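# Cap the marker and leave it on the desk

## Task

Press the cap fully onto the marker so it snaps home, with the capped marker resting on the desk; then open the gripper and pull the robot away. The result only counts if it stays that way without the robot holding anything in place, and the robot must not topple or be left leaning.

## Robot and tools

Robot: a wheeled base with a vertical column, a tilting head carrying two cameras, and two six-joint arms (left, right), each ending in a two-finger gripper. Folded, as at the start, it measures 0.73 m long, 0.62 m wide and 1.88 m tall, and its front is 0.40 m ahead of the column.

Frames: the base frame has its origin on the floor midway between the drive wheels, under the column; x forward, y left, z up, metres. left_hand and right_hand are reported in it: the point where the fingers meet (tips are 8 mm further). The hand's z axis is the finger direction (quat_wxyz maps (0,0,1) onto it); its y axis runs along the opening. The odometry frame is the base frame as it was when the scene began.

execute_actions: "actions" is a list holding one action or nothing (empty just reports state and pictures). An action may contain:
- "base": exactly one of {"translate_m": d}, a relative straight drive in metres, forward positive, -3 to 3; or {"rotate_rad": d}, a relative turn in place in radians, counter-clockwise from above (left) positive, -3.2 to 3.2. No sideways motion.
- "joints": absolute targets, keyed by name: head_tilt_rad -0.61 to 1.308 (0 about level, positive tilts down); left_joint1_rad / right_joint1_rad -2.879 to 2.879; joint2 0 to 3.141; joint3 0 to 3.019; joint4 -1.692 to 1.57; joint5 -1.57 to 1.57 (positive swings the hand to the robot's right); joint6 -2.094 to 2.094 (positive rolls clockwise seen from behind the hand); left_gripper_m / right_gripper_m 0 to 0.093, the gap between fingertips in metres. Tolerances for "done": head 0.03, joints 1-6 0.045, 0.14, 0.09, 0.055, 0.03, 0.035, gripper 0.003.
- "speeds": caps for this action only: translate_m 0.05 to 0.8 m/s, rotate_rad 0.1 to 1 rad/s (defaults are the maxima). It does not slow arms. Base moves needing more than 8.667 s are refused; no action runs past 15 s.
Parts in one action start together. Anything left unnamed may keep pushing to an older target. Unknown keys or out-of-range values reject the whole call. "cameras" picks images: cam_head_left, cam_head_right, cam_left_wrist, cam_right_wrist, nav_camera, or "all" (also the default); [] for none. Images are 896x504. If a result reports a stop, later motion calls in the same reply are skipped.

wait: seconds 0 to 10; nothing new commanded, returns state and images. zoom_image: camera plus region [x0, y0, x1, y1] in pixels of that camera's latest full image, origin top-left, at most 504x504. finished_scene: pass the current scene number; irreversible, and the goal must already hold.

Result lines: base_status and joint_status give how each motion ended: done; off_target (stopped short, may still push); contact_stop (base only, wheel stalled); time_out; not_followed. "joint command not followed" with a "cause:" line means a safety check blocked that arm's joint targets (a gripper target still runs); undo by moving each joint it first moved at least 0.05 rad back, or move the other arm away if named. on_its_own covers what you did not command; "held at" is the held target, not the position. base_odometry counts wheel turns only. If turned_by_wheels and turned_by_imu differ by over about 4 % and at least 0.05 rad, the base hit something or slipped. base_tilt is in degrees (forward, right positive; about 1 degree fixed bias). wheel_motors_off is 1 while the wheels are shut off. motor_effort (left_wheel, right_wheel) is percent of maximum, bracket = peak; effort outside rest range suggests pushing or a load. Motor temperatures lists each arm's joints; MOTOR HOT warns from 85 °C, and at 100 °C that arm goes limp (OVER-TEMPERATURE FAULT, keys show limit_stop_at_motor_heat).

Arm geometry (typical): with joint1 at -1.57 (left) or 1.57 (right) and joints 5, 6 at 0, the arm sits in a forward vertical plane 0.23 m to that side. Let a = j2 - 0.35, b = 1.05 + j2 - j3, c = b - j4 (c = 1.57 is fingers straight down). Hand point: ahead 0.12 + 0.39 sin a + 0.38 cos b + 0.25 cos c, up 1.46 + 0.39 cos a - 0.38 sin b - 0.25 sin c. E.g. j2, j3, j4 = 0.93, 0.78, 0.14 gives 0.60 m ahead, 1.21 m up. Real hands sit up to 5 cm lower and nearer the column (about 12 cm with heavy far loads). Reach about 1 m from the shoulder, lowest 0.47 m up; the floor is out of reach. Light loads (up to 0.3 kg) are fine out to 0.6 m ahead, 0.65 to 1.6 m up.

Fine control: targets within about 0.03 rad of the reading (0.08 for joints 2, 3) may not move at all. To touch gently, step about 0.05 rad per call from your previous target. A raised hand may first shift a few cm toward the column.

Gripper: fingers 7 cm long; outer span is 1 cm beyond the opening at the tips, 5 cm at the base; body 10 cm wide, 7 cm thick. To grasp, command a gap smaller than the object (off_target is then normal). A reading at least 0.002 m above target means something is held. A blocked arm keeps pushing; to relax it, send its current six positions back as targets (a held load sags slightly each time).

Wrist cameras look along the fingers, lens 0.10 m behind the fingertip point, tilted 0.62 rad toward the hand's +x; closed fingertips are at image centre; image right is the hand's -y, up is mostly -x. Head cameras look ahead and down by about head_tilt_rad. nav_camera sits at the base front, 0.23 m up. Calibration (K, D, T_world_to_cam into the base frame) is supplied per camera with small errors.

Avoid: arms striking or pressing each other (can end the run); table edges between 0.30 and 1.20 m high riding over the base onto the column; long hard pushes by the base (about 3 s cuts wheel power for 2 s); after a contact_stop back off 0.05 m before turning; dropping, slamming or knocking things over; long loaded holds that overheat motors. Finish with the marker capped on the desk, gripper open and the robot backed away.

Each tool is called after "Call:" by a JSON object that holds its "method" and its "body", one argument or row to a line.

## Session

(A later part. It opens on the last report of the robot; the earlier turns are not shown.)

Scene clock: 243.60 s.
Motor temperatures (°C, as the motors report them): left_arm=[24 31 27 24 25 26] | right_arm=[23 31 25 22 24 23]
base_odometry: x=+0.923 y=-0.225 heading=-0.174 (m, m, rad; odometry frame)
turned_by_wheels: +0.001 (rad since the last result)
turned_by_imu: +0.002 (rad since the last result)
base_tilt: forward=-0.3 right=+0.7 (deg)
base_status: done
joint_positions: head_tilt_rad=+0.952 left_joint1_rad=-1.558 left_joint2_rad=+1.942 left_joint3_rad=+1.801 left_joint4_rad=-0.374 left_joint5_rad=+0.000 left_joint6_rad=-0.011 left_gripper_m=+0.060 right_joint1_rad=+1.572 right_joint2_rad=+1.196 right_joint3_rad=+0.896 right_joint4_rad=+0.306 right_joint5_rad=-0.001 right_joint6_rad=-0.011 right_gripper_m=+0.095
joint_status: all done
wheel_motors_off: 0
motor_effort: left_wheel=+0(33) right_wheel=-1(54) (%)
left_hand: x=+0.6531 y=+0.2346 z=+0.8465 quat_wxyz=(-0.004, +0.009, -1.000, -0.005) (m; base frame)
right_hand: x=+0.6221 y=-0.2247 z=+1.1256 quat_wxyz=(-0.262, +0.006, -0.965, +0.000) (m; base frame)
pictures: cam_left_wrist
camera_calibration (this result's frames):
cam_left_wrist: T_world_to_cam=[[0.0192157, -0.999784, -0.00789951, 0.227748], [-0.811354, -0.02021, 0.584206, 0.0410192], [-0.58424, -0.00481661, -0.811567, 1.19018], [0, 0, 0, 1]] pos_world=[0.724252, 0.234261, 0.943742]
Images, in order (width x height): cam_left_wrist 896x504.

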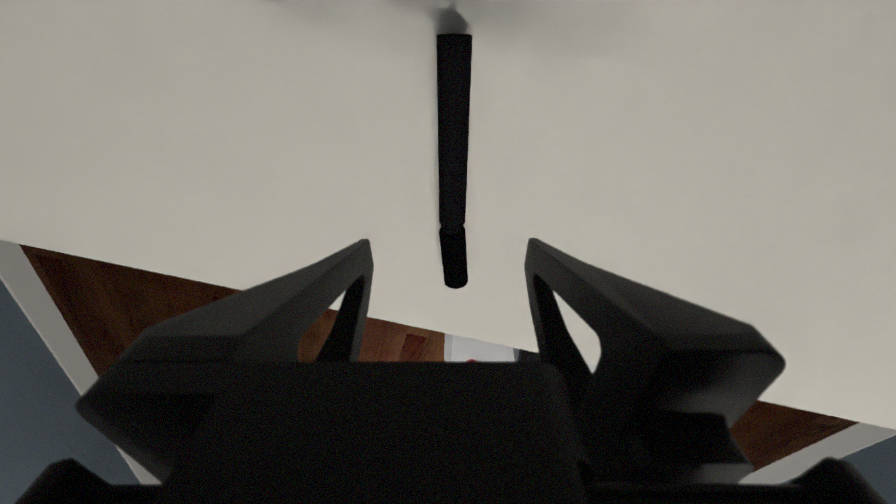

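Call:
{"method": "execute_actions", "body": {
  "actions": [
    {"joints":{"left_joint2_rad":2.265,"left_joint3_rad":2.15,"left_joint4_rad":-0.405}}
  ],
  "cameras": ["cam_left_wrist"]
}}

Call:
{"method": "execute_actions", "body": {
  "actions": [
    {"joints":{"left_gripper_m":0.0}}
  ],
  "cameras": []
}}

Call:
{"method": "execute_actions", "body": {
  "actions": [
    {"joints":{"left_joint2_rad":1.92,"left_joint3_rad":1.76,"left_joint4_rad":-0.37}}
  ],
  "cameras": []
}}

Call:
{"method": "execute_actions", "body": {
  "actions": [
    {"base":{"translate_m":-0.15},"joints":{"left_joint4_rad":1.2}}
  ],
  "cameras": []
}}

Call:
{"method": "execute_actions", "body": {
  "actions": [
    {"joints":{"left_joint2_rad":2.42,"left_joint3_rad":1.96,"left_joint4_rad":1.53,"right_joint1_rad":1.57,"right_joint2_rad":2.2,"right_joint3_rad":1.95,"right_joint4_rad":1.1,"right_joint5_rad":-1.2,"right_joint6_rad":0}}
  ],
  "cameras": ["cam_left_wrist","cam_right_wrist","cam_head_left"]
}}

Scene clock: 272.83 s.
Motor temperatures (°C, as the motors report them): left_arm=[24 32 28 24 25 26] | right_arm=[23 31 25 22 24 23]
base_odometry: x=+0.923 y=-0.225 heading=-0.174 (m, m, rad; odometry frame)
turned_by_wheels: +0.000 (rad since the last result)
turned_by_imu: +0.001 (rad since the last result)
base_tilt: forward=-0.3 right=+0.6 (deg)
base_status: not commanded
joint_positions: head_tilt_rad=+0.952 left_joint1_rad=-1.555 left_joint2_rad=+2.253 left_joint3_rad=+2.143 left_joint4_rad=-0.396 left_joint5_rad=+0.002 left_joint6_rad=-0.019 left_gripper_m=+0.060 right_joint1_rad=+1.572 right_joint2_rad=+1.196 right_joint3_rad=+0.896 right_joint4_rad=+0.306 right_joint5_rad=-0.001 right_joint6_rad=-0.011 right_gripper_m=+0.095
joint_status: all done
wheel_motors_off: 0
motor_effort: left_wheel=+2(9) right_wheel=-1(5) (%)
left_hand: x=+0.6450 y=+0.2385 z=+0.7340 quat_wxyz=(-0.009, +0.013, -1.000, -0.006) (m; base frame)
right_hand: x=+0.6220 y=-0.2247 z=+1.1254 quat_wxyz=(-0.262, +0.006, -0.965, +0.000) (m; base frame)
pictures: cam_left_wrist
camera_calibration (this result's frames):
cam_left_wrist: T_world_to_cam=[[0.0281174, -0.999567, -0.00871694, 0.22576], [-0.81651, -0.0279969, 0.576652, 0.110958], [-0.576646, -0.0090965, -0.816943, 1.09421], [0, 0, 0, 1]] pos_world=[0.715221, 0.238722, 0.831889]
Images, in order (width x height): cam_left_wrist 896x504.

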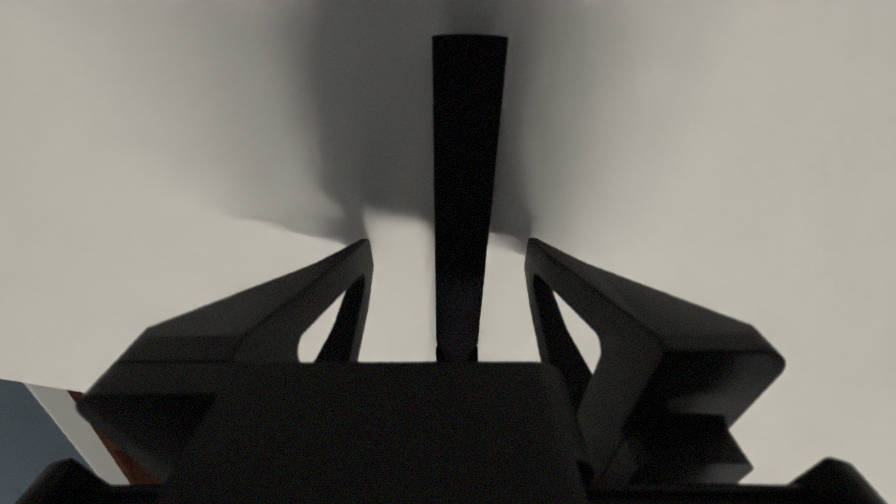

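Scene clock: 273.47 s.
Motor temperatures (°C, as the motors report them): left_arm=[24 32 28 24 25 26] | right_arm=[23 31 25 22 24 23]
base_odometry: x=+0.923 y=-0.225 heading=-0.174 (m, m, rad; odometry frame)
turned_by_wheels: +0.000 (rad since the last result)
turned_by_imu: +0.000 (rad since the last result)
base_tilt: forward=-0.3 right=+0.5 (deg)
base_status: not commanded
joint_positions: head_tilt_rad=+0.952 left_joint1_rad=-1.555 left_joint2_rad=+2.253 left_joint3_rad=+2.143 left_joint4_rad=-0.396 left_joint5_rad=+0.001 left_joint6_rad=-0.019 left_gripper_m=+0.017 right_joint1_rad=+1.572 right_joint2_rad=+1.196 right_joint3_rad=+0.896 right_joint4_rad=+0.306 right_joint5_rad=-0.001 right_joint6_rad=-0.011 right_gripper_m=+0.095
joint_status: left_gripper_m off_target (ended at +0.017, target +0.000)
wheel_motors_off: 0
motor_effort: left_wheel=+2(2) right_wheel=-1(2) (%)
left_hand: x=+0.6450 y=+0.2386 z=+0.7340 quat_wxyz=(-0.009, +0.013, -1.000, -0.006) (m; base frame)
right_hand: x=+0.6220 y=-0.2247 z=+1.1254 quat_wxyz=(-0.262, +0.006, -0.965, +0.000) (m; base frame)
pictures: none
No camera images: the call's "cameras" was empty. Leave "cameras" out to get every camera's image.

Scene clock: 274.83 s.
Motor temperatures (°C, as the motors report them): left_arm=[24 32 28 24 25 26] | right_arm=[23 31 25 22 24 23]
base_odometry: x=+0.923 y=-0.225 heading=-0.174 (m, m, rad; odometry frame)
turned_by_wheels: +0.000 (rad since the last result)
turned_by_imu: +0.000 (rad since the last result)
base_tilt: forward=-0.4 right=+0.7 (deg)
base_status: not commanded
joint_positions: head_tilt_rad=+0.952 left_joint1_rad=-1.555 left_joint2_rad=+1.903 left_joint3_rad=+1.759 left_joint4_rad=-0.376 left_joint5_rad=+0.001 left_joint6_rad=-0.019 left_gripper_m=+0.017 right_joint1_rad=+1.572 right_joint2_rad=+1.196 right_joint3_rad=+0.896 right_joint4_rad=+0.306 right_joint5_rad=-0.001 right_joint6_rad=-0.011 right_gripper_m=+0.095
joint_status: all done
wheel_motors_off: 0
motor_effort: left_wheel=+2(2) right_wheel=-2(2) (%)
left_hand: x=+0.6512 y=+0.2369 z=+0.8611 quat_wxyz=(-0.002, +0.013, -1.000, -0.006) (m; base frame)
right_hand: x=+0.6220 y=-0.2247 z=+1.1254 quat_wxyz=(-0.262, +0.006, -0.965, +0.000) (m; base frame)
pictures: none
No camera images: the call's "cameras" was empty. Leave "cameras" out to get every camera's image.

Scene clock: 276.60 s.
Motor temperatures (°C, as the motors report them): left_arm=[24 32 28 24 25 26] | right_arm=[23 31 25 22 24 23]
base_odometry: x=+0.775 y=-0.199 heading=-0.175 (m, m, rad; odometry frame)
turned_by_wheels: -0.001 (rad since the last result)
turned_by_imu: +0.000 (rad since the last result)
base_tilt: forward=-0.3 right=+0.6 (deg)
base_status: done
joint_positions: head_tilt_rad=+0.952 left_joint1_rad=-1.555 left_joint2_rad=+1.912 left_joint3_rad=+1.750 left_joint4_rad=+1.179 left_joint5_rad=+0.001 left_joint6_rad=-0.019 left_gripper_m=+0.017 right_joint1_rad=+1.572 right_joint2_rad=+1.198 right_joint3_rad=+0.894 right_joint4_rad=+0.306 right_joint5_rad=-0.001 right_joint6_rad=-0.011 right_gripper_m=+0.095
joint_status: all done
wheel_motors_off: 0
motor_effort: left_wheel=-2(43) right_wheel=+0(44) (%)
left_hand: x=+0.8897 y=+0.2353 z=+1.0935 quat_wxyz=(-0.697, +0.004, -0.717, +0.000) (m; base frame)
right_hand: x=+0.6199 y=-0.2247 z=+1.1241 quat_wxyz=(-0.260, +0.006, -0.966, +0.000) (m; base frame)
pictures: none
No camera images: the call's "cameras" was empty. Leave "cameras" out to get every camera's image.

Scene clock: 278.47 s.
Motor temperatures (°C, as the motors report them): left_arm=[24 32 28 24 25 26] | right_arm=[23 31 25 22 24 23]
base_odometry: x=+0.775 y=-0.199 heading=-0.175 (m, m, rad; odometry frame)
turned_by_wheels: +0.000 (rad since the last result)
turned_by_imu: +0.001 (rad since the last result)
base_tilt: forward=-0.4 right=+0.6 (deg)
base_status: not commanded
joint_positions: head_tilt_rad=+0.952 left_joint1_rad=-1.555 left_joint2_rad=+2.416 left_joint3_rad=+1.957 left_joint4_rad=+1.506 left_joint5_rad=+0.001 left_joint6_rad=-0.019 left_gripper_m=+0.017 right_joint1_rad=+1.572 right_joint2_rad=+2.215 right_joint3_rad=+1.924 right_joint4_rad=+1.080 right_joint5_rad=-1.199 right_joint6_rad=-0.011 right_gripper_m=+0.095
joint_status: all done
wheel_motors_off: 0
motor_effort: left_wheel=-2(3) right_wheel=+0(1) (%)
left_hand: x=+0.7321 y=+0.2368 z=+0.8906 quat_wxyz=(-0.707, +0.004, -0.707, +0.000) (m; base frame)
right_hand: x=+0.7116 y=-0.0646 z=+0.9367 quat_wxyz=(-0.506, +0.348, -0.652, -0.445) (m; base frame)
pictures: cam_head_left, cam_left_wrist, cam_right_wrist
camera_calibration (this result's frames):
cam_head_left: T_world_to_cam=[[-0.0498186, -0.996628, 0.0651907, -0.0503024], [-0.859687, 0.00956574, -0.510731, 0.831804], [0.508386, -0.0814876, -0.857265, 1.21466], [0, 0, 0, 1]] pos_world=[0.0950682, 0.0408903, 1.4694]
cam_left_wrist: T_world_to_cam=[[0.00351096, -0.999969, 0.00703392, 0.227063], [-0.5913, -0.00774853, -0.806414, 1.15386], [0.806444, -0.00132787, -0.591309, 0.0570269], [0, 0, 0, 1]] pos_world=[0.635492, 0.236072, 0.962614]
cam_right_wrist: T_world_to_cam=[[0.905507, -0.360038, -0.224567, -0.457548], [-0.401459, -0.555482, -0.728197, 0.938231], [0.137436, 0.749541, -0.647533, 0.680566], [0, 0, 0, 1]] pos_world=[0.69744, -0.153677, 1.02116]
Images, in order (width x height): cam_head_left 896x504, cam_left_wrist 896x504, cam_right_wrist 896x504.

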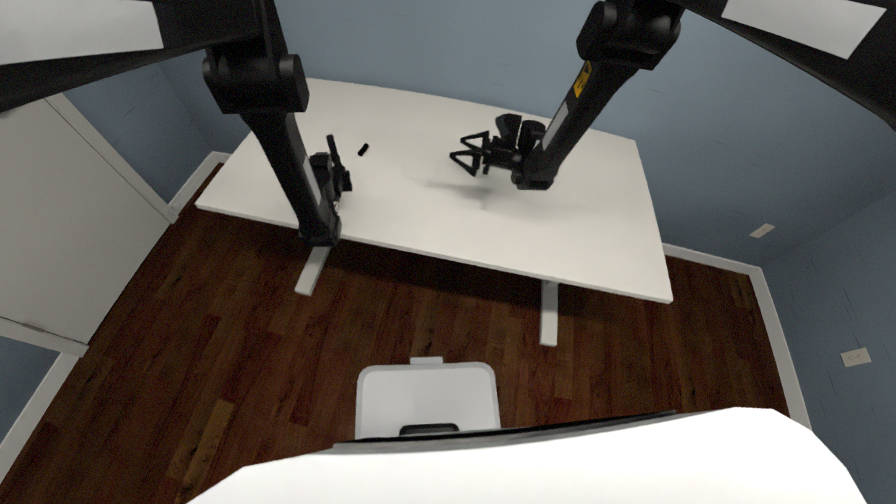

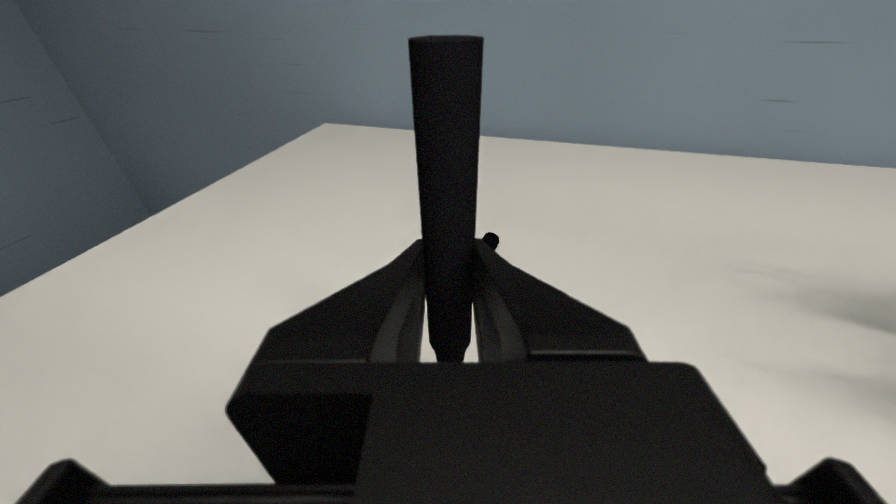

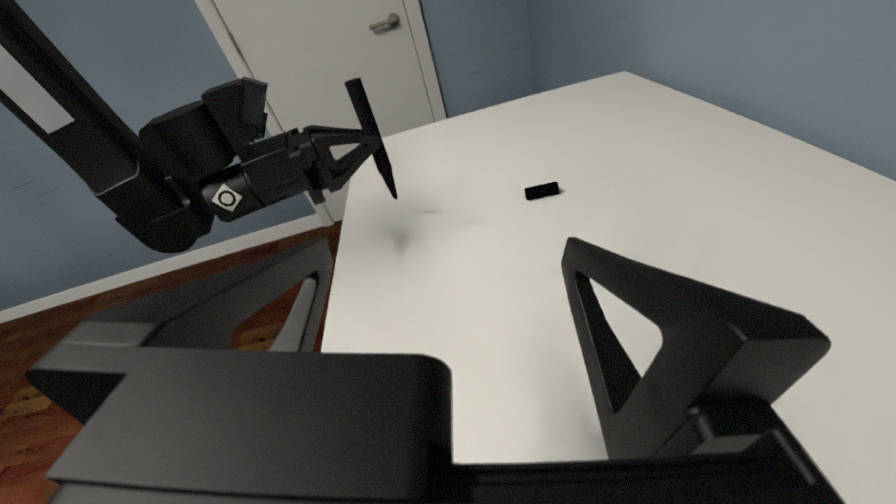

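Call:
{"method": "zoom_image", "body": {
  "camera": "cam_right_wrist",
  "region": [500,160,590,220]
}}

Call:
{"method": "zoom_image", "body": {
  "camera": "cam_left_wrist",
  "region": [450,210,540,270]
}}

Region (500, 160, 590, 220) of cam_right_wrist's 896x504 image, scaled by 5.600, with more detail than that image has.

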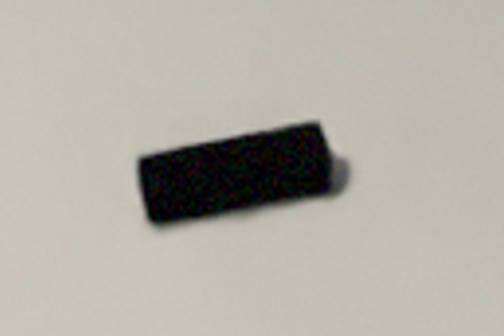

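Region (450, 210, 540, 270) of cam_left_wrist's 896x504 image, scaled by 5.600, with more detail than that image has.

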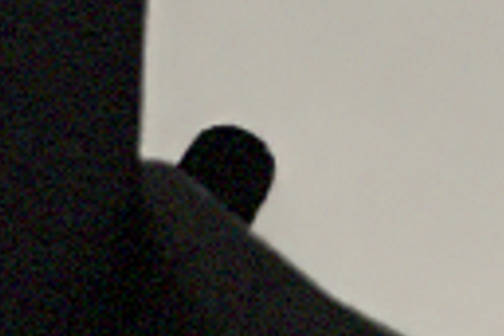

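Call:
{"method": "execute_actions", "body": {
  "actions": [
    {"base":{"rotate_rad":0.46},"joints":{"left_joint2_rad":1.3,"left_joint3_rad":0.9,"left_joint4_rad":0.6,"right_joint2_rad":1.9,"right_joint3_rad":1.74,"right_joint4_rad":-0.37,"right_joint5_rad":0,"right_joint6_rad":0.75,"right_gripper_m":0.06}}
  ],
  "cameras": []
}}

Call:
{"method": "execute_actions", "body": {
  "actions": [
    {"base":{"translate_m":0.28}}
  ],
  "cameras": ["cam_right_wrist","cam_head_right"]
}}

Scene clock: 302.73 s.
Motor temperatures (°C, as the motors report them): left_arm=[24 32 27 24 25 26] | right_arm=[23 32 25 22 24 23]
base_odometry: x=+0.775 y=-0.199 heading=+0.284 (m, m, rad; odometry frame)
turned_by_wheels: +0.459 (rad since the last result)
turned_by_imu: +0.462 (rad since the last result)
base_tilt: forward=-0.3 right=+0.7 (deg)
base_status: done
joint_positions: head_tilt_rad=+0.952 left_joint1_rad=-1.559 left_joint2_rad=+1.314 left_joint3_rad=+0.887 left_joint4_rad=+0.608 left_joint5_rad=+0.001 left_joint6_rad=-0.019 left_gripper_m=+0.017 right_joint1_rad=+1.578 right_joint2_rad=+1.893 right_joint3_rad=+1.743 right_joint4_rad=-0.361 right_joint5_rad=-0.002 right_joint6_rad=+0.737 right_gripper_m=+0.060
joint_status: all done
wheel_motors_off: 0
motor_effort: left_wheel=-1(43) right_wheel=+1(33) (%)
left_hand: x=+0.6368 y=+0.2313 z=+1.1065 quat_wxyz=(-0.345, +0.010, -0.939, -0.002) (m; base frame)
right_hand: x=+0.6510 y=-0.2191 z=+0.8639 quat_wxyz=(-0.004, -0.358, -0.934, -0.006) (m; base frame)
pictures: none
No camera images: the call's "cameras" was empty. Leave "cameras" out to get every camera's image.

Scene clock: 304.83 s.
Motor temperatures (°C, as the motors report them): left_arm=[24 32 27 24 25 26] | right_arm=[23 32 25 22 24 23]
base_odometry: x=+1.044 y=-0.121 heading=+0.285 (m, m, rad; odometry frame)
turned_by_wheels: +0.001 (rad since the last result)
turned_by_imu: +0.001 (rad since the last result)
base_tilt: forward=-0.2 right=+0.7 (deg)
base_status: done
joint_positions: head_tilt_rad=+0.952 left_joint1_rad=-1.559 left_joint2_rad=+1.312 left_joint3_rad=+0.896 left_joint4_rad=+0.608 left_joint5_rad=+0.001 left_joint6_rad=-0.019 left_gripper_m=+0.017 right_joint1_rad=+1.577 right_joint2_rad=+1.893 right_joint3_rad=+1.741 right_joint4_rad=-0.362 right_joint5_rad=-0.002 right_joint6_rad=+0.737 right_gripper_m=+0.060
joint_status: not commanded
wheel_motors_off: 0
motor_effort: left_wheel=+1(44) right_wheel=-1(51) (%)
left_hand: x=+0.6425 y=+0.2313 z=+1.1095 quat_wxyz=(-0.350, +0.010, -0.937, -0.002) (m; base frame)
right_hand: x=+0.6493 y=-0.2204 z=+0.8635 quat_wxyz=(-0.003, -0.359, -0.933, -0.005) (m; base frame)
pictures: cam_head_right, cam_right_wrist
camera_calibration (this result's frames):
cam_head_right: T_world_to_cam=[[-0.0717685, -0.992745, 0.0964745, -0.16283], [-0.856865, 0.0118587, -0.515404, 0.835047], [0.51052, -0.119655, -0.8515, 1.20615], [0, 0, 0, 1]] pos_world=[0.0880706, -0.0272277, 1.47314]
cam_right_wrist: T_world_to_cam=[[-0.66734, -0.744614, -0.0143788, 0.281342], [-0.607123, 0.532732, 0.589575, 0.00879466], [-0.431346, 0.402177, -0.807586, 1.18948], [0, 0, 0, 1]] pos_world=[0.706167, -0.273574, 0.959467]
Images, in order (width x height): cam_head_right 896x504, cam_right_wrist 896x504.

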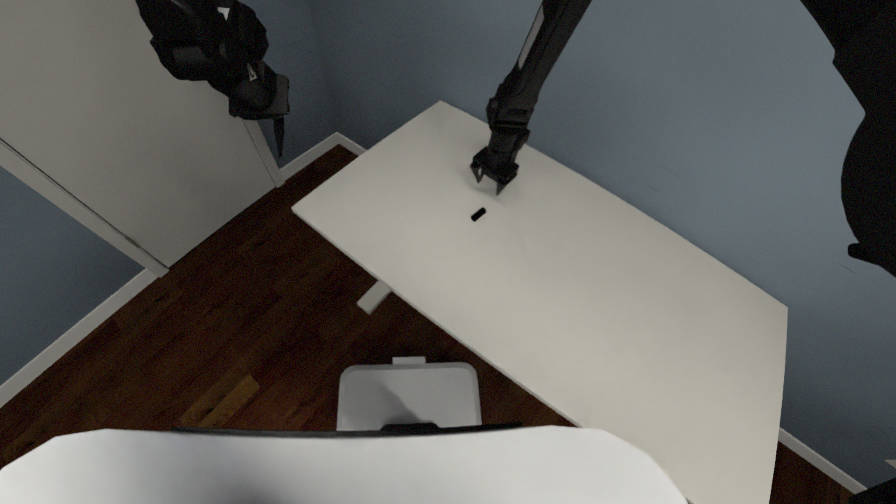

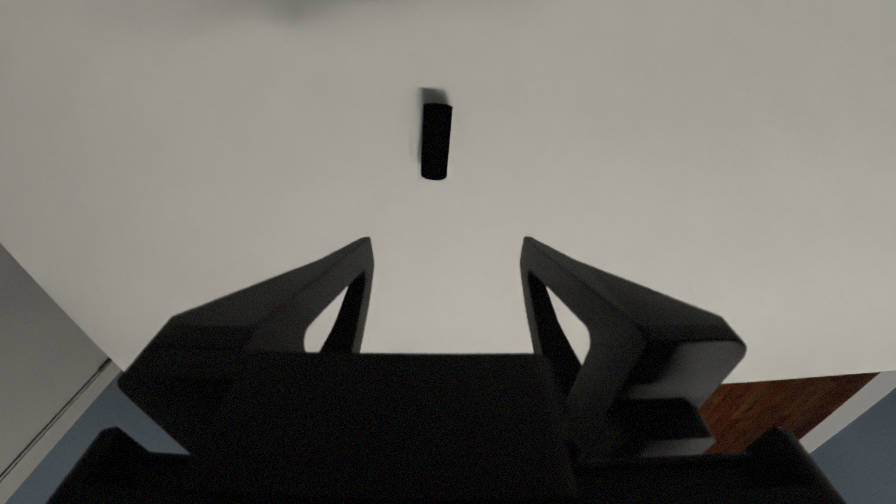

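Call:
{"method": "execute_actions", "body": {
  "actions": [
    {"base":{"translate_m":0.015},"joints":{"right_joint2_rad":2.15,"right_joint3_rad":2.02,"right_joint4_rad":-0.395}}
  ],
  "cameras": ["cam_right_wrist"]
}}

Call:
{"method": "zoom_image", "body": {
  "camera": "cam_right_wrist",
  "region": [360,100,540,280]
}}

Scene clock: 311.50 s.
Motor temperatures (°C, as the motors report them): left_arm=[24 32 27 24 25 26] | right_arm=[23 32 25 22 24 23]
base_odometry: x=+1.058 y=-0.117 heading=+0.285 (m, m, rad; odometry frame)
turned_by_wheels: +0.000 (rad since the last result)
turned_by_imu: +0.002 (rad since the last result)
base_tilt: forward=-0.4 right=+0.6 (deg)
base_status: done
joint_positions: head_tilt_rad=+0.952 left_joint1_rad=-1.559 left_joint2_rad=+1.310 left_joint3_rad=+0.897 left_joint4_rad=+0.608 left_joint5_rad=+0.001 left_joint6_rad=-0.019 left_gripper_m=+0.017 right_joint1_rad=+1.577 right_joint2_rad=+2.164 right_joint3_rad=+1.995 right_joint4_rad=-0.387 right_joint5_rad=-0.002 right_joint6_rad=+0.737 right_gripper_m=+0.060
joint_status: all done
wheel_motors_off: 0
motor_effort: left_wheel=+0(34) right_wheel=+0(31) (%)
left_hand: x=+0.6439 y=+0.2313 z=+1.1107 quat_wxyz=(-0.352, +0.010, -0.936, -0.002) (m; base frame)
right_hand: x=+0.6215 y=-0.2199 z=+0.7580 quat_wxyz=(+0.016, -0.359, -0.933, +0.003) (m; base frame)
pictures: cam_right_wrist
camera_calibration (this result's frames):
cam_right_wrist: T_world_to_cam=[[-0.667193, -0.744759, 0.0137179, 0.240187], [-0.581973, 0.532679, 0.61446, 0.0193459], [-0.464932, 0.40198, -0.788829, 1.09872], [0, 0, 0, 1]] pos_world=[0.682342, -0.273088, 0.851523]
Images, in order (width x height): cam_right_wrist 896x504.

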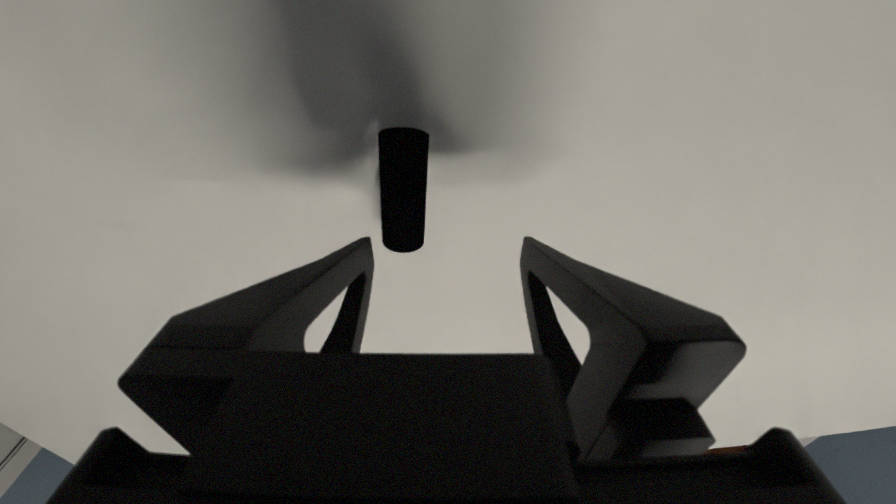

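Region (360, 100, 540, 280) of cam_right_wrist's 896x504 image, scaled by 2.800, with more detail than that image has.

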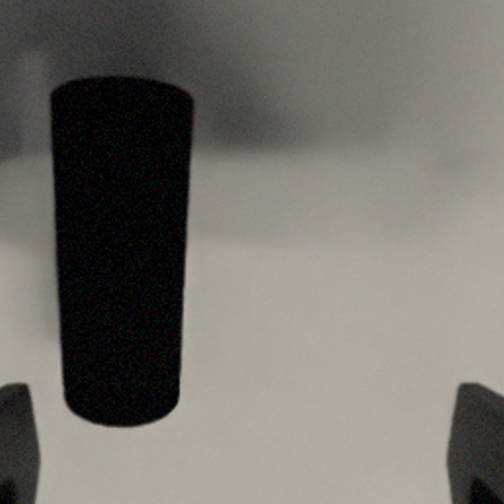

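Call:
{"method": "execute_actions", "body": {
  "actions": [
    {"base":{"translate_m":0.012},"joints":{"right_joint2_rad":2.25,"right_joint3_rad":2.16,"right_joint4_rad":-0.405}}
  ],
  "cameras": ["cam_right_wrist"]
}}

Scene clock: 318.83 s.
Motor temperatures (°C, as the motors report them): left_arm=[24 32 27 24 25 26] | right_arm=[23 33 25 22 24 23]
base_odometry: x=+1.070 y=-0.113 heading=+0.286 (m, m, rad; odometry frame)
turned_by_wheels: +0.000 (rad since the last result)
turned_by_imu: +0.001 (rad since the last result)
base_tilt: forward=-0.4 right=+0.7 (deg)
base_status: done
joint_positions: head_tilt_rad=+0.952 left_joint1_rad=-1.559 left_joint2_rad=+1.310 left_joint3_rad=+0.898 left_joint4_rad=+0.608 left_joint5_rad=+0.001 left_joint6_rad=-0.019 left_gripper_m=+0.017 right_joint1_rad=+1.577 right_joint2_rad=+2.230 right_joint3_rad=+2.135 right_joint4_rad=-0.399 right_joint5_rad=-0.002 right_joint6_rad=+0.737 right_gripper_m=+0.060
joint_status: all done
wheel_motors_off: 0
motor_effort: left_wheel=+0(33) right_wheel=+0(31) (%)
left_hand: x=+0.6448 y=+0.2313 z=+1.1112 quat_wxyz=(-0.352, +0.009, -0.936, -0.002) (m; base frame)
right_hand: x=+0.6556 y=-0.2198 z=+0.7443 quat_wxyz=(-0.012, -0.359, -0.933, -0.009) (m; base frame)
pictures: cam_right_wrist
camera_calibration (this result's frames):
cam_right_wrist: T_world_to_cam=[[-0.667283, -0.74429, -0.027664, 0.294252], [-0.618439, 0.53299, 0.577456, 0.0990664], [-0.41505, 0.402435, -0.815953, 1.09131], [0, 0, 0, 1]] pos_world=[0.710563, -0.272974, 0.84139]
Images, in order (width x height): cam_right_wrist 896x504.

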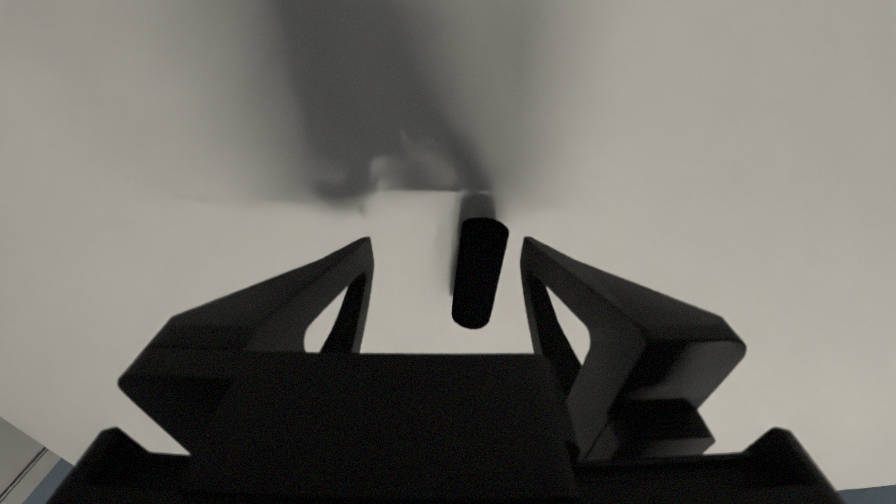

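Call:
{"method": "execute_actions", "body": {
  "actions": [
    {"base":{"translate_m":-0.02},"joints":{"right_joint2_rad":2.29,"right_joint3_rad":2.16}}
  ],
  "cameras": ["cam_right_wrist"]
}}

Scene clock: 323.10 s.
Motor temperatures (°C, as the motors report them): left_arm=[24 32 27 24 25 26] | right_arm=[23 33 26 22 24 23]
base_odometry: x=+1.051 y=-0.119 heading=+0.285 (m, m, rad; odometry frame)
turned_by_wheels: +0.000 (rad since the last result)
turned_by_imu: +0.001 (rad since the last result)
base_tilt: forward=-0.4 right=+0.6 (deg)
base_status: done
joint_positions: head_tilt_rad=+0.952 left_joint1_rad=-1.559 left_joint2_rad=+1.308 left_joint3_rad=+0.895 left_joint4_rad=+0.608 left_joint5_rad=+0.001 left_joint6_rad=-0.019 left_gripper_m=+0.017 right_joint1_rad=+1.577 right_joint2_rad=+2.271 right_joint3_rad=+2.148 right_joint4_rad=-0.402 right_joint5_rad=+0.000 right_joint6_rad=+0.739 right_gripper_m=+0.060
joint_status: all done
wheel_motors_off: 0
motor_effort: left_wheel=+0(31) right_wheel=+1(34) (%)
left_hand: x=+0.6433 y=+0.2313 z=+1.1114 quat_wxyz=(-0.352, +0.010, -0.936, -0.002) (m; base frame)
right_hand: x=+0.6334 y=-0.2201 z=+0.7251 quat_wxyz=(+0.001, -0.360, -0.933, -0.002) (m; base frame)
pictures: cam_right_wrist
camera_calibration (this result's frames):
cam_right_wrist: T_world_to_cam=[[-0.668548, -0.743648, -0.00552069, 0.263488], [-0.600006, 0.534996, 0.594787, 0.0727604], [-0.439359, 0.400956, -0.803864, 1.07289], [0, 0, 0, 1]] pos_world=[0.691193, -0.273165, 0.820633]
Images, in order (width x height): cam_right_wrist 896x504.

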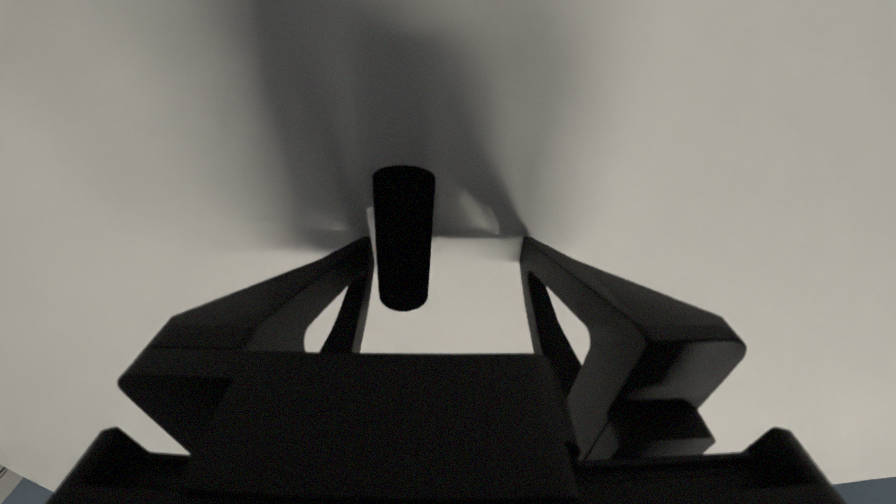

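Good. Grip, lift, pitch up and look at the top end.

Call:
{"method": "execute_actions", "body": {
  "actions": [
    {"joints":{"right_gripper_m":0.0}}
  ],
  "cameras": []
}}

Call:
{"method": "execute_actions", "body": {
  "actions": [
    {"joints":{"right_joint2_rad":1.92,"right_joint3_rad":1.8,"right_joint6_rad":0}}
  ],
  "cameras": []
}}

Call:
{"method": "execute_actions", "body": {
  "actions": [
    {"base":{"translate_m":-0.1},"joints":{"right_joint2_rad":1.5,"right_joint3_rad":0.9,"right_joint4_rad":1.3,"right_joint5_rad":-0.8,"head_tilt_rad":0.75}}
  ],
  "cameras": ["cam_right_wrist","cam_head_right","cam_left_wrist"]
}}

Scene clock: 330.57 s.
Motor temperatures (°C, as the motors report them): left_arm=[24 32 27 24 25 26] | right_arm=[23 33 25 22 24 23]
base_odometry: x=+1.051 y=-0.119 heading=+0.285 (m, m, rad; odometry frame)
turned_by_wheels: +0.000 (rad since the last result)
turned_by_imu: +0.001 (rad since the last result)
base_tilt: forward=-0.3 right=+0.5 (deg)
base_status: not commanded
joint_positions: head_tilt_rad=+0.952 left_joint1_rad=-1.559 left_joint2_rad=+1.308 left_joint3_rad=+0.895 left_joint4_rad=+0.608 left_joint5_rad=+0.001 left_joint6_rad=-0.019 left_gripper_m=+0.017 right_joint1_rad=+1.574 right_joint2_rad=+2.271 right_joint3_rad=+2.148 right_joint4_rad=-0.402 right_joint5_rad=+0.002 right_joint6_rad=+0.739 right_gripper_m=+0.018
joint_status: right_gripper_m off_target (ended at +0.018, target +0.000)
wheel_motors_off: 0
motor_effort: left_wheel=+0(0) right_wheel=+0(0) (%)
left_hand: x=+0.6433 y=+0.2313 z=+1.1114 quat_wxyz=(-0.352, +0.010, -0.936, -0.002) (m; base frame)
right_hand: x=+0.6334 y=-0.2229 z=+0.7251 quat_wxyz=(+0.001, -0.360, -0.933, +0.000) (m; base frame)
pictures: none
No camera images: the call's "cameras" was empty. Leave "cameras" out to get every camera's image.

Scene clock: 332.07 s.
Motor temperatures (°C, as the motors report them): left_arm=[24 32 27 24 25 26] | right_arm=[23 33 25 22 24 23]
base_odometry: x=+1.051 y=-0.119 heading=+0.285 (m, m, rad; odometry frame)
turned_by_wheels: +0.000 (rad since the last result)
turned_by_imu: +0.000 (rad since the last result)
base_tilt: forward=-0.4 right=+0.6 (deg)
base_status: not commanded
joint_positions: head_tilt_rad=+0.952 left_joint1_rad=-1.559 left_joint2_rad=+1.308 left_joint3_rad=+0.895 left_joint4_rad=+0.608 left_joint5_rad=+0.001 left_joint6_rad=-0.019 left_gripper_m=+0.017 right_joint1_rad=+1.574 right_joint2_rad=+1.905 right_joint3_rad=+1.807 right_joint4_rad=-0.402 right_joint5_rad=+0.002 right_joint6_rad=+0.013 right_gripper_m=+0.018
joint_status: all done
wheel_motors_off: 0
motor_effort: left_wheel=+0(0) right_wheel=+0(0) (%)
left_hand: x=+0.6433 y=+0.2313 z=+1.1114 quat_wxyz=(-0.352, +0.010, -0.936, -0.002) (m; base frame)
right_hand: x=+0.6725 y=-0.2232 z=+0.8673 quat_wxyz=(-0.012, -0.005, -1.000, +0.000) (m; base frame)
pictures: none
No camera images: the call's "cameras" was empty. Leave "cameras" out to get every camera's image.

Scene clock: 333.87 s.
Motor temperatures (°C, as the motors report them): left_arm=[24 32 27 24 25 26] | right_arm=[23 33 25 22 24 23]
base_odometry: x=+0.955 y=-0.147 heading=+0.284 (m, m, rad; odometry frame)
turned_by_wheels: -0.002 (rad since the last result)
turned_by_imu: -0.001 (rad since the last result)
base_tilt: forward=-0.3 right=+0.7 (deg)
base_status: done
joint_positions: head_tilt_rad=+0.766 left_joint1_rad=-1.559 left_joint2_rad=+1.308 left_joint3_rad=+0.893 left_joint4_rad=+0.608 left_joint5_rad=+0.001 left_joint6_rad=-0.019 left_gripper_m=+0.017 right_joint1_rad=+1.574 right_joint2_rad=+1.506 right_joint3_rad=+0.894 right_joint4_rad=+1.282 right_joint5_rad=-0.799 right_joint6_rad=+0.013 right_gripper_m=+0.018
joint_status: all done
wheel_motors_off: 0
motor_effort: left_wheel=-1(32) right_wheel=+1(37) (%)
left_hand: x=+0.6424 y=+0.2313 z=+1.1112 quat_wxyz=(-0.351, +0.010, -0.936, -0.002) (m; base frame)
right_hand: x=+0.6229 y=-0.1005 z=+1.1581 quat_wxyz=(-0.516, +0.214, -0.763, -0.327) (m; base frame)
pictures: cam_head_right, cam_left_wrist, cam_right_wrist
camera_calibration (this result's frames):
cam_head_right: T_world_to_cam=[[-0.0883822, -0.992745, 0.0815269, -0.13898], [-0.746686, 0.0118587, -0.665071, 1.06002], [0.659278, -0.119655, -0.742317, 1.03058], [0, 0, 0, 1]] pos_world=[0.0997868, -0.0272277, 1.48134]
cam_left_wrist: T_world_to_cam=[[0.0187998, -0.999806, 0.0058906, 0.211689], [-0.996257, -0.0192296, -0.0842785, 0.739025], [0.0843754, -0.00428412, -0.996425, 1.1745], [0, 0, 0, 1]] pos_world=[0.63318, 0.23089, 1.23134]
cam_right_wrist: T_world_to_cam=[[0.665776, -0.693388, -0.275599, -0.165483], [-0.683886, -0.419353, -0.597029, 1.08155], [0.2984, 0.585966, -0.753393, 0.868987], [0, 0, 0, 1]] pos_world=[0.590525, -0.17039, 1.2548]
Images, in order (width x height): cam_head_right 896x504, cam_left_wrist 896x504, cam_right_wrist 896x504.

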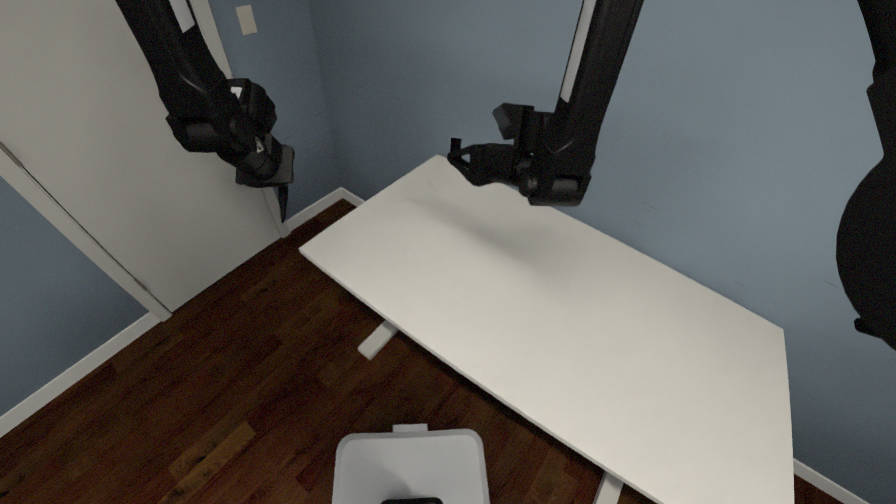

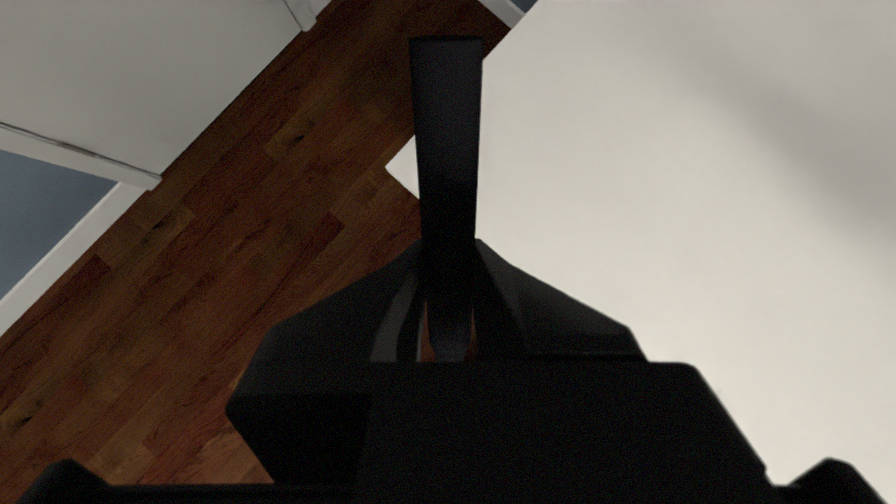

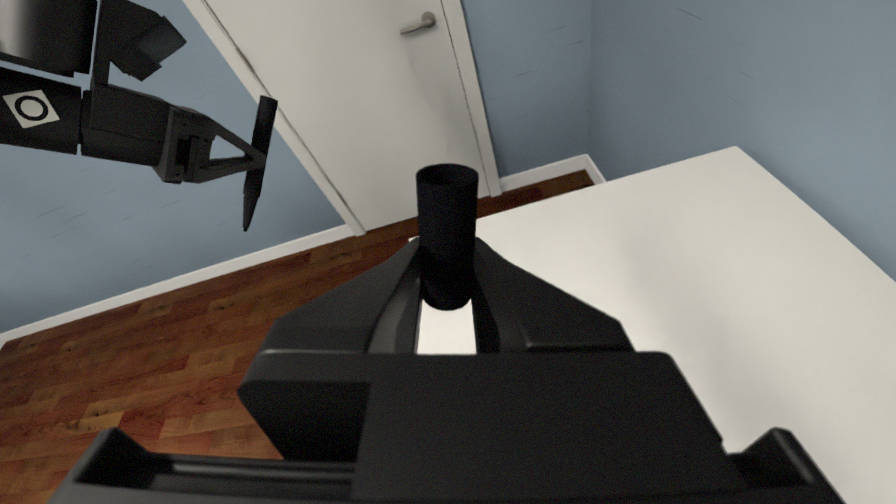

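Call:
{"method": "zoom_image", "body": {
  "camera": "cam_right_wrist",
  "region": [400,150,500,230]
}}

Region (400, 150, 500, 230) of cam_right_wrist's 896x504 image, scaled by 5.040, with more detail than that image has; it fills the top 403 rows of this view, and the rest is white.

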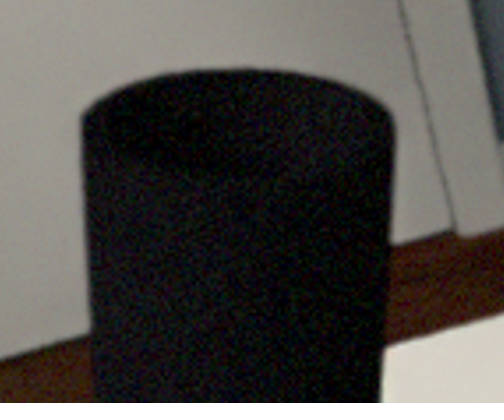

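Call:
{"method": "execute_actions", "body": {
  "actions": [
    {"base":{"rotate_rad":-0.58},"joints":{"right_joint5_rad":0,"head_tilt_rad":0.95}}
  ],
  "cameras": []
}}

Call:
{"method": "execute_actions", "body": {
  "actions": [
    {"base":{"translate_m":-0.18},"joints":{"right_joint2_rad":2.72,"right_joint3_rad":2.43,"right_joint4_rad":1.33}}
  ],
  "cameras": ["cam_right_wrist","cam_head_right"]
}}

Scene clock: 347.47 s.
Motor temperatures (°C, as the motors report them): left_arm=[24 32 27 24 25 26] | right_arm=[23 32 25 22 24 23]
base_odometry: x=+0.955 y=-0.147 heading=-0.296 (m, m, rad; odometry frame)
turned_by_wheels: -0.579 (rad since the last result)
turned_by_imu: -0.579 (rad since the last result)
base_tilt: forward=-0.4 right=+0.6 (deg)
base_status: done
joint_positions: head_tilt_rad=+0.950 left_joint1_rad=-1.559 left_joint2_rad=+1.308 left_joint3_rad=+0.893 left_joint4_rad=+0.608 left_joint5_rad=+0.001 left_joint6_rad=-0.019 left_gripper_m=+0.017 right_joint1_rad=+1.570 right_joint2_rad=+1.506 right_joint3_rad=+0.894 right_joint4_rad=+1.282 right_joint5_rad=-0.001 right_joint6_rad=+0.013 right_gripper_m=+0.018
joint_status: all done
wheel_motors_off: 0
motor_effort: left_wheel=+1(35) right_wheel=-1(44) (%)
left_hand: x=+0.6426 y=+0.2313 z=+1.1113 quat_wxyz=(-0.351, +0.010, -0.936, -0.002) (m; base frame)
right_hand: x=+0.6714 y=-0.2261 z=+1.1386 quat_wxyz=(-0.562, -0.005, -0.827, -0.003) (m; base frame)
pictures: none
No camera images: the call's "cameras" was empty. Leave "cameras" out to get every camera's image.

Scene clock: 349.50 s.
Motor temperatures (°C, as the motors report them): left_arm=[24 32 27 24 25 26] | right_arm=[23 32 25 22 24 23]
base_odometry: x=+0.782 y=-0.094 heading=-0.297 (m, m, rad; odometry frame)
turned_by_wheels: -0.001 (rad since the last result)
turned_by_imu: +0.000 (rad since the last result)
base_tilt: forward=-0.4 right=+0.6 (deg)
base_status: done
joint_positions: head_tilt_rad=+0.951 left_joint1_rad=-1.559 left_joint2_rad=+1.307 left_joint3_rad=+0.893 left_joint4_rad=+0.608 left_joint5_rad=+0.001 left_joint6_rad=-0.019 left_gripper_m=+0.017 right_joint1_rad=+1.570 right_joint2_rad=+2.705 right_joint3_rad=+2.418 right_joint4_rad=+1.334 right_joint5_rad=+0.000 right_joint6_rad=+0.005 right_gripper_m=+0.018
joint_status: all done
wheel_motors_off: 0
motor_effort: left_wheel=-1(44) right_wheel=+0(53) (%)
left_hand: x=+0.6428 y=+0.2313 z=+1.1115 quat_wxyz=(-0.351, +0.010, -0.936, -0.002) (m; base frame)
right_hand: x=+0.7306 y=-0.2266 z=+0.8118 quat_wxyz=(-0.707, -0.001, -0.707, -0.001) (m; base frame)
pictures: cam_head_right, cam_right_wrist
camera_calibration (this result's frames):
cam_head_right: T_world_to_cam=[[-0.0718378, -0.992745, 0.096423, -0.162747], [-0.856495, 0.0118587, -0.516019, 0.835976], [0.511132, -0.119655, -0.851133, 1.20556], [0, 0, 0, 1]] pos_world=[0.0881186, -0.0272277, 1.47316]
cam_right_wrist: T_world_to_cam=[[0.00213167, -0.999998, -0.000155991, -0.228302], [-0.591803, -0.00113579, -0.806082, 1.09281], [0.80608, 0.00181061, -0.591804, 0.0153304], [0, 0, 0, 1]] pos_world=[0.634859, -0.227088, 0.889933]
Images, in order (width x height): cam_head_right 896x504, cam_right_wrist 896x504.

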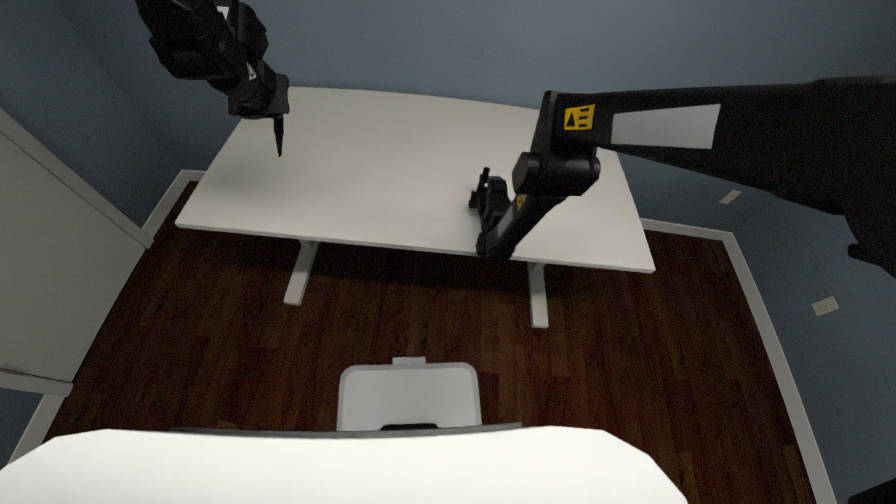

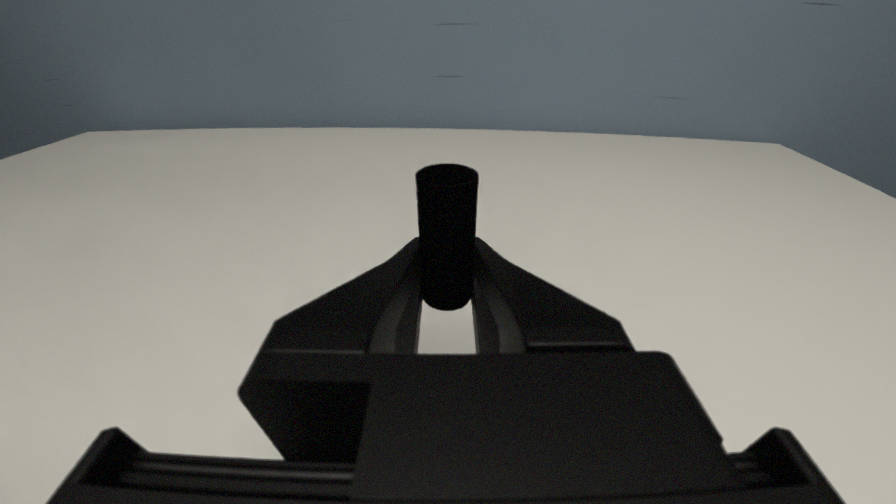

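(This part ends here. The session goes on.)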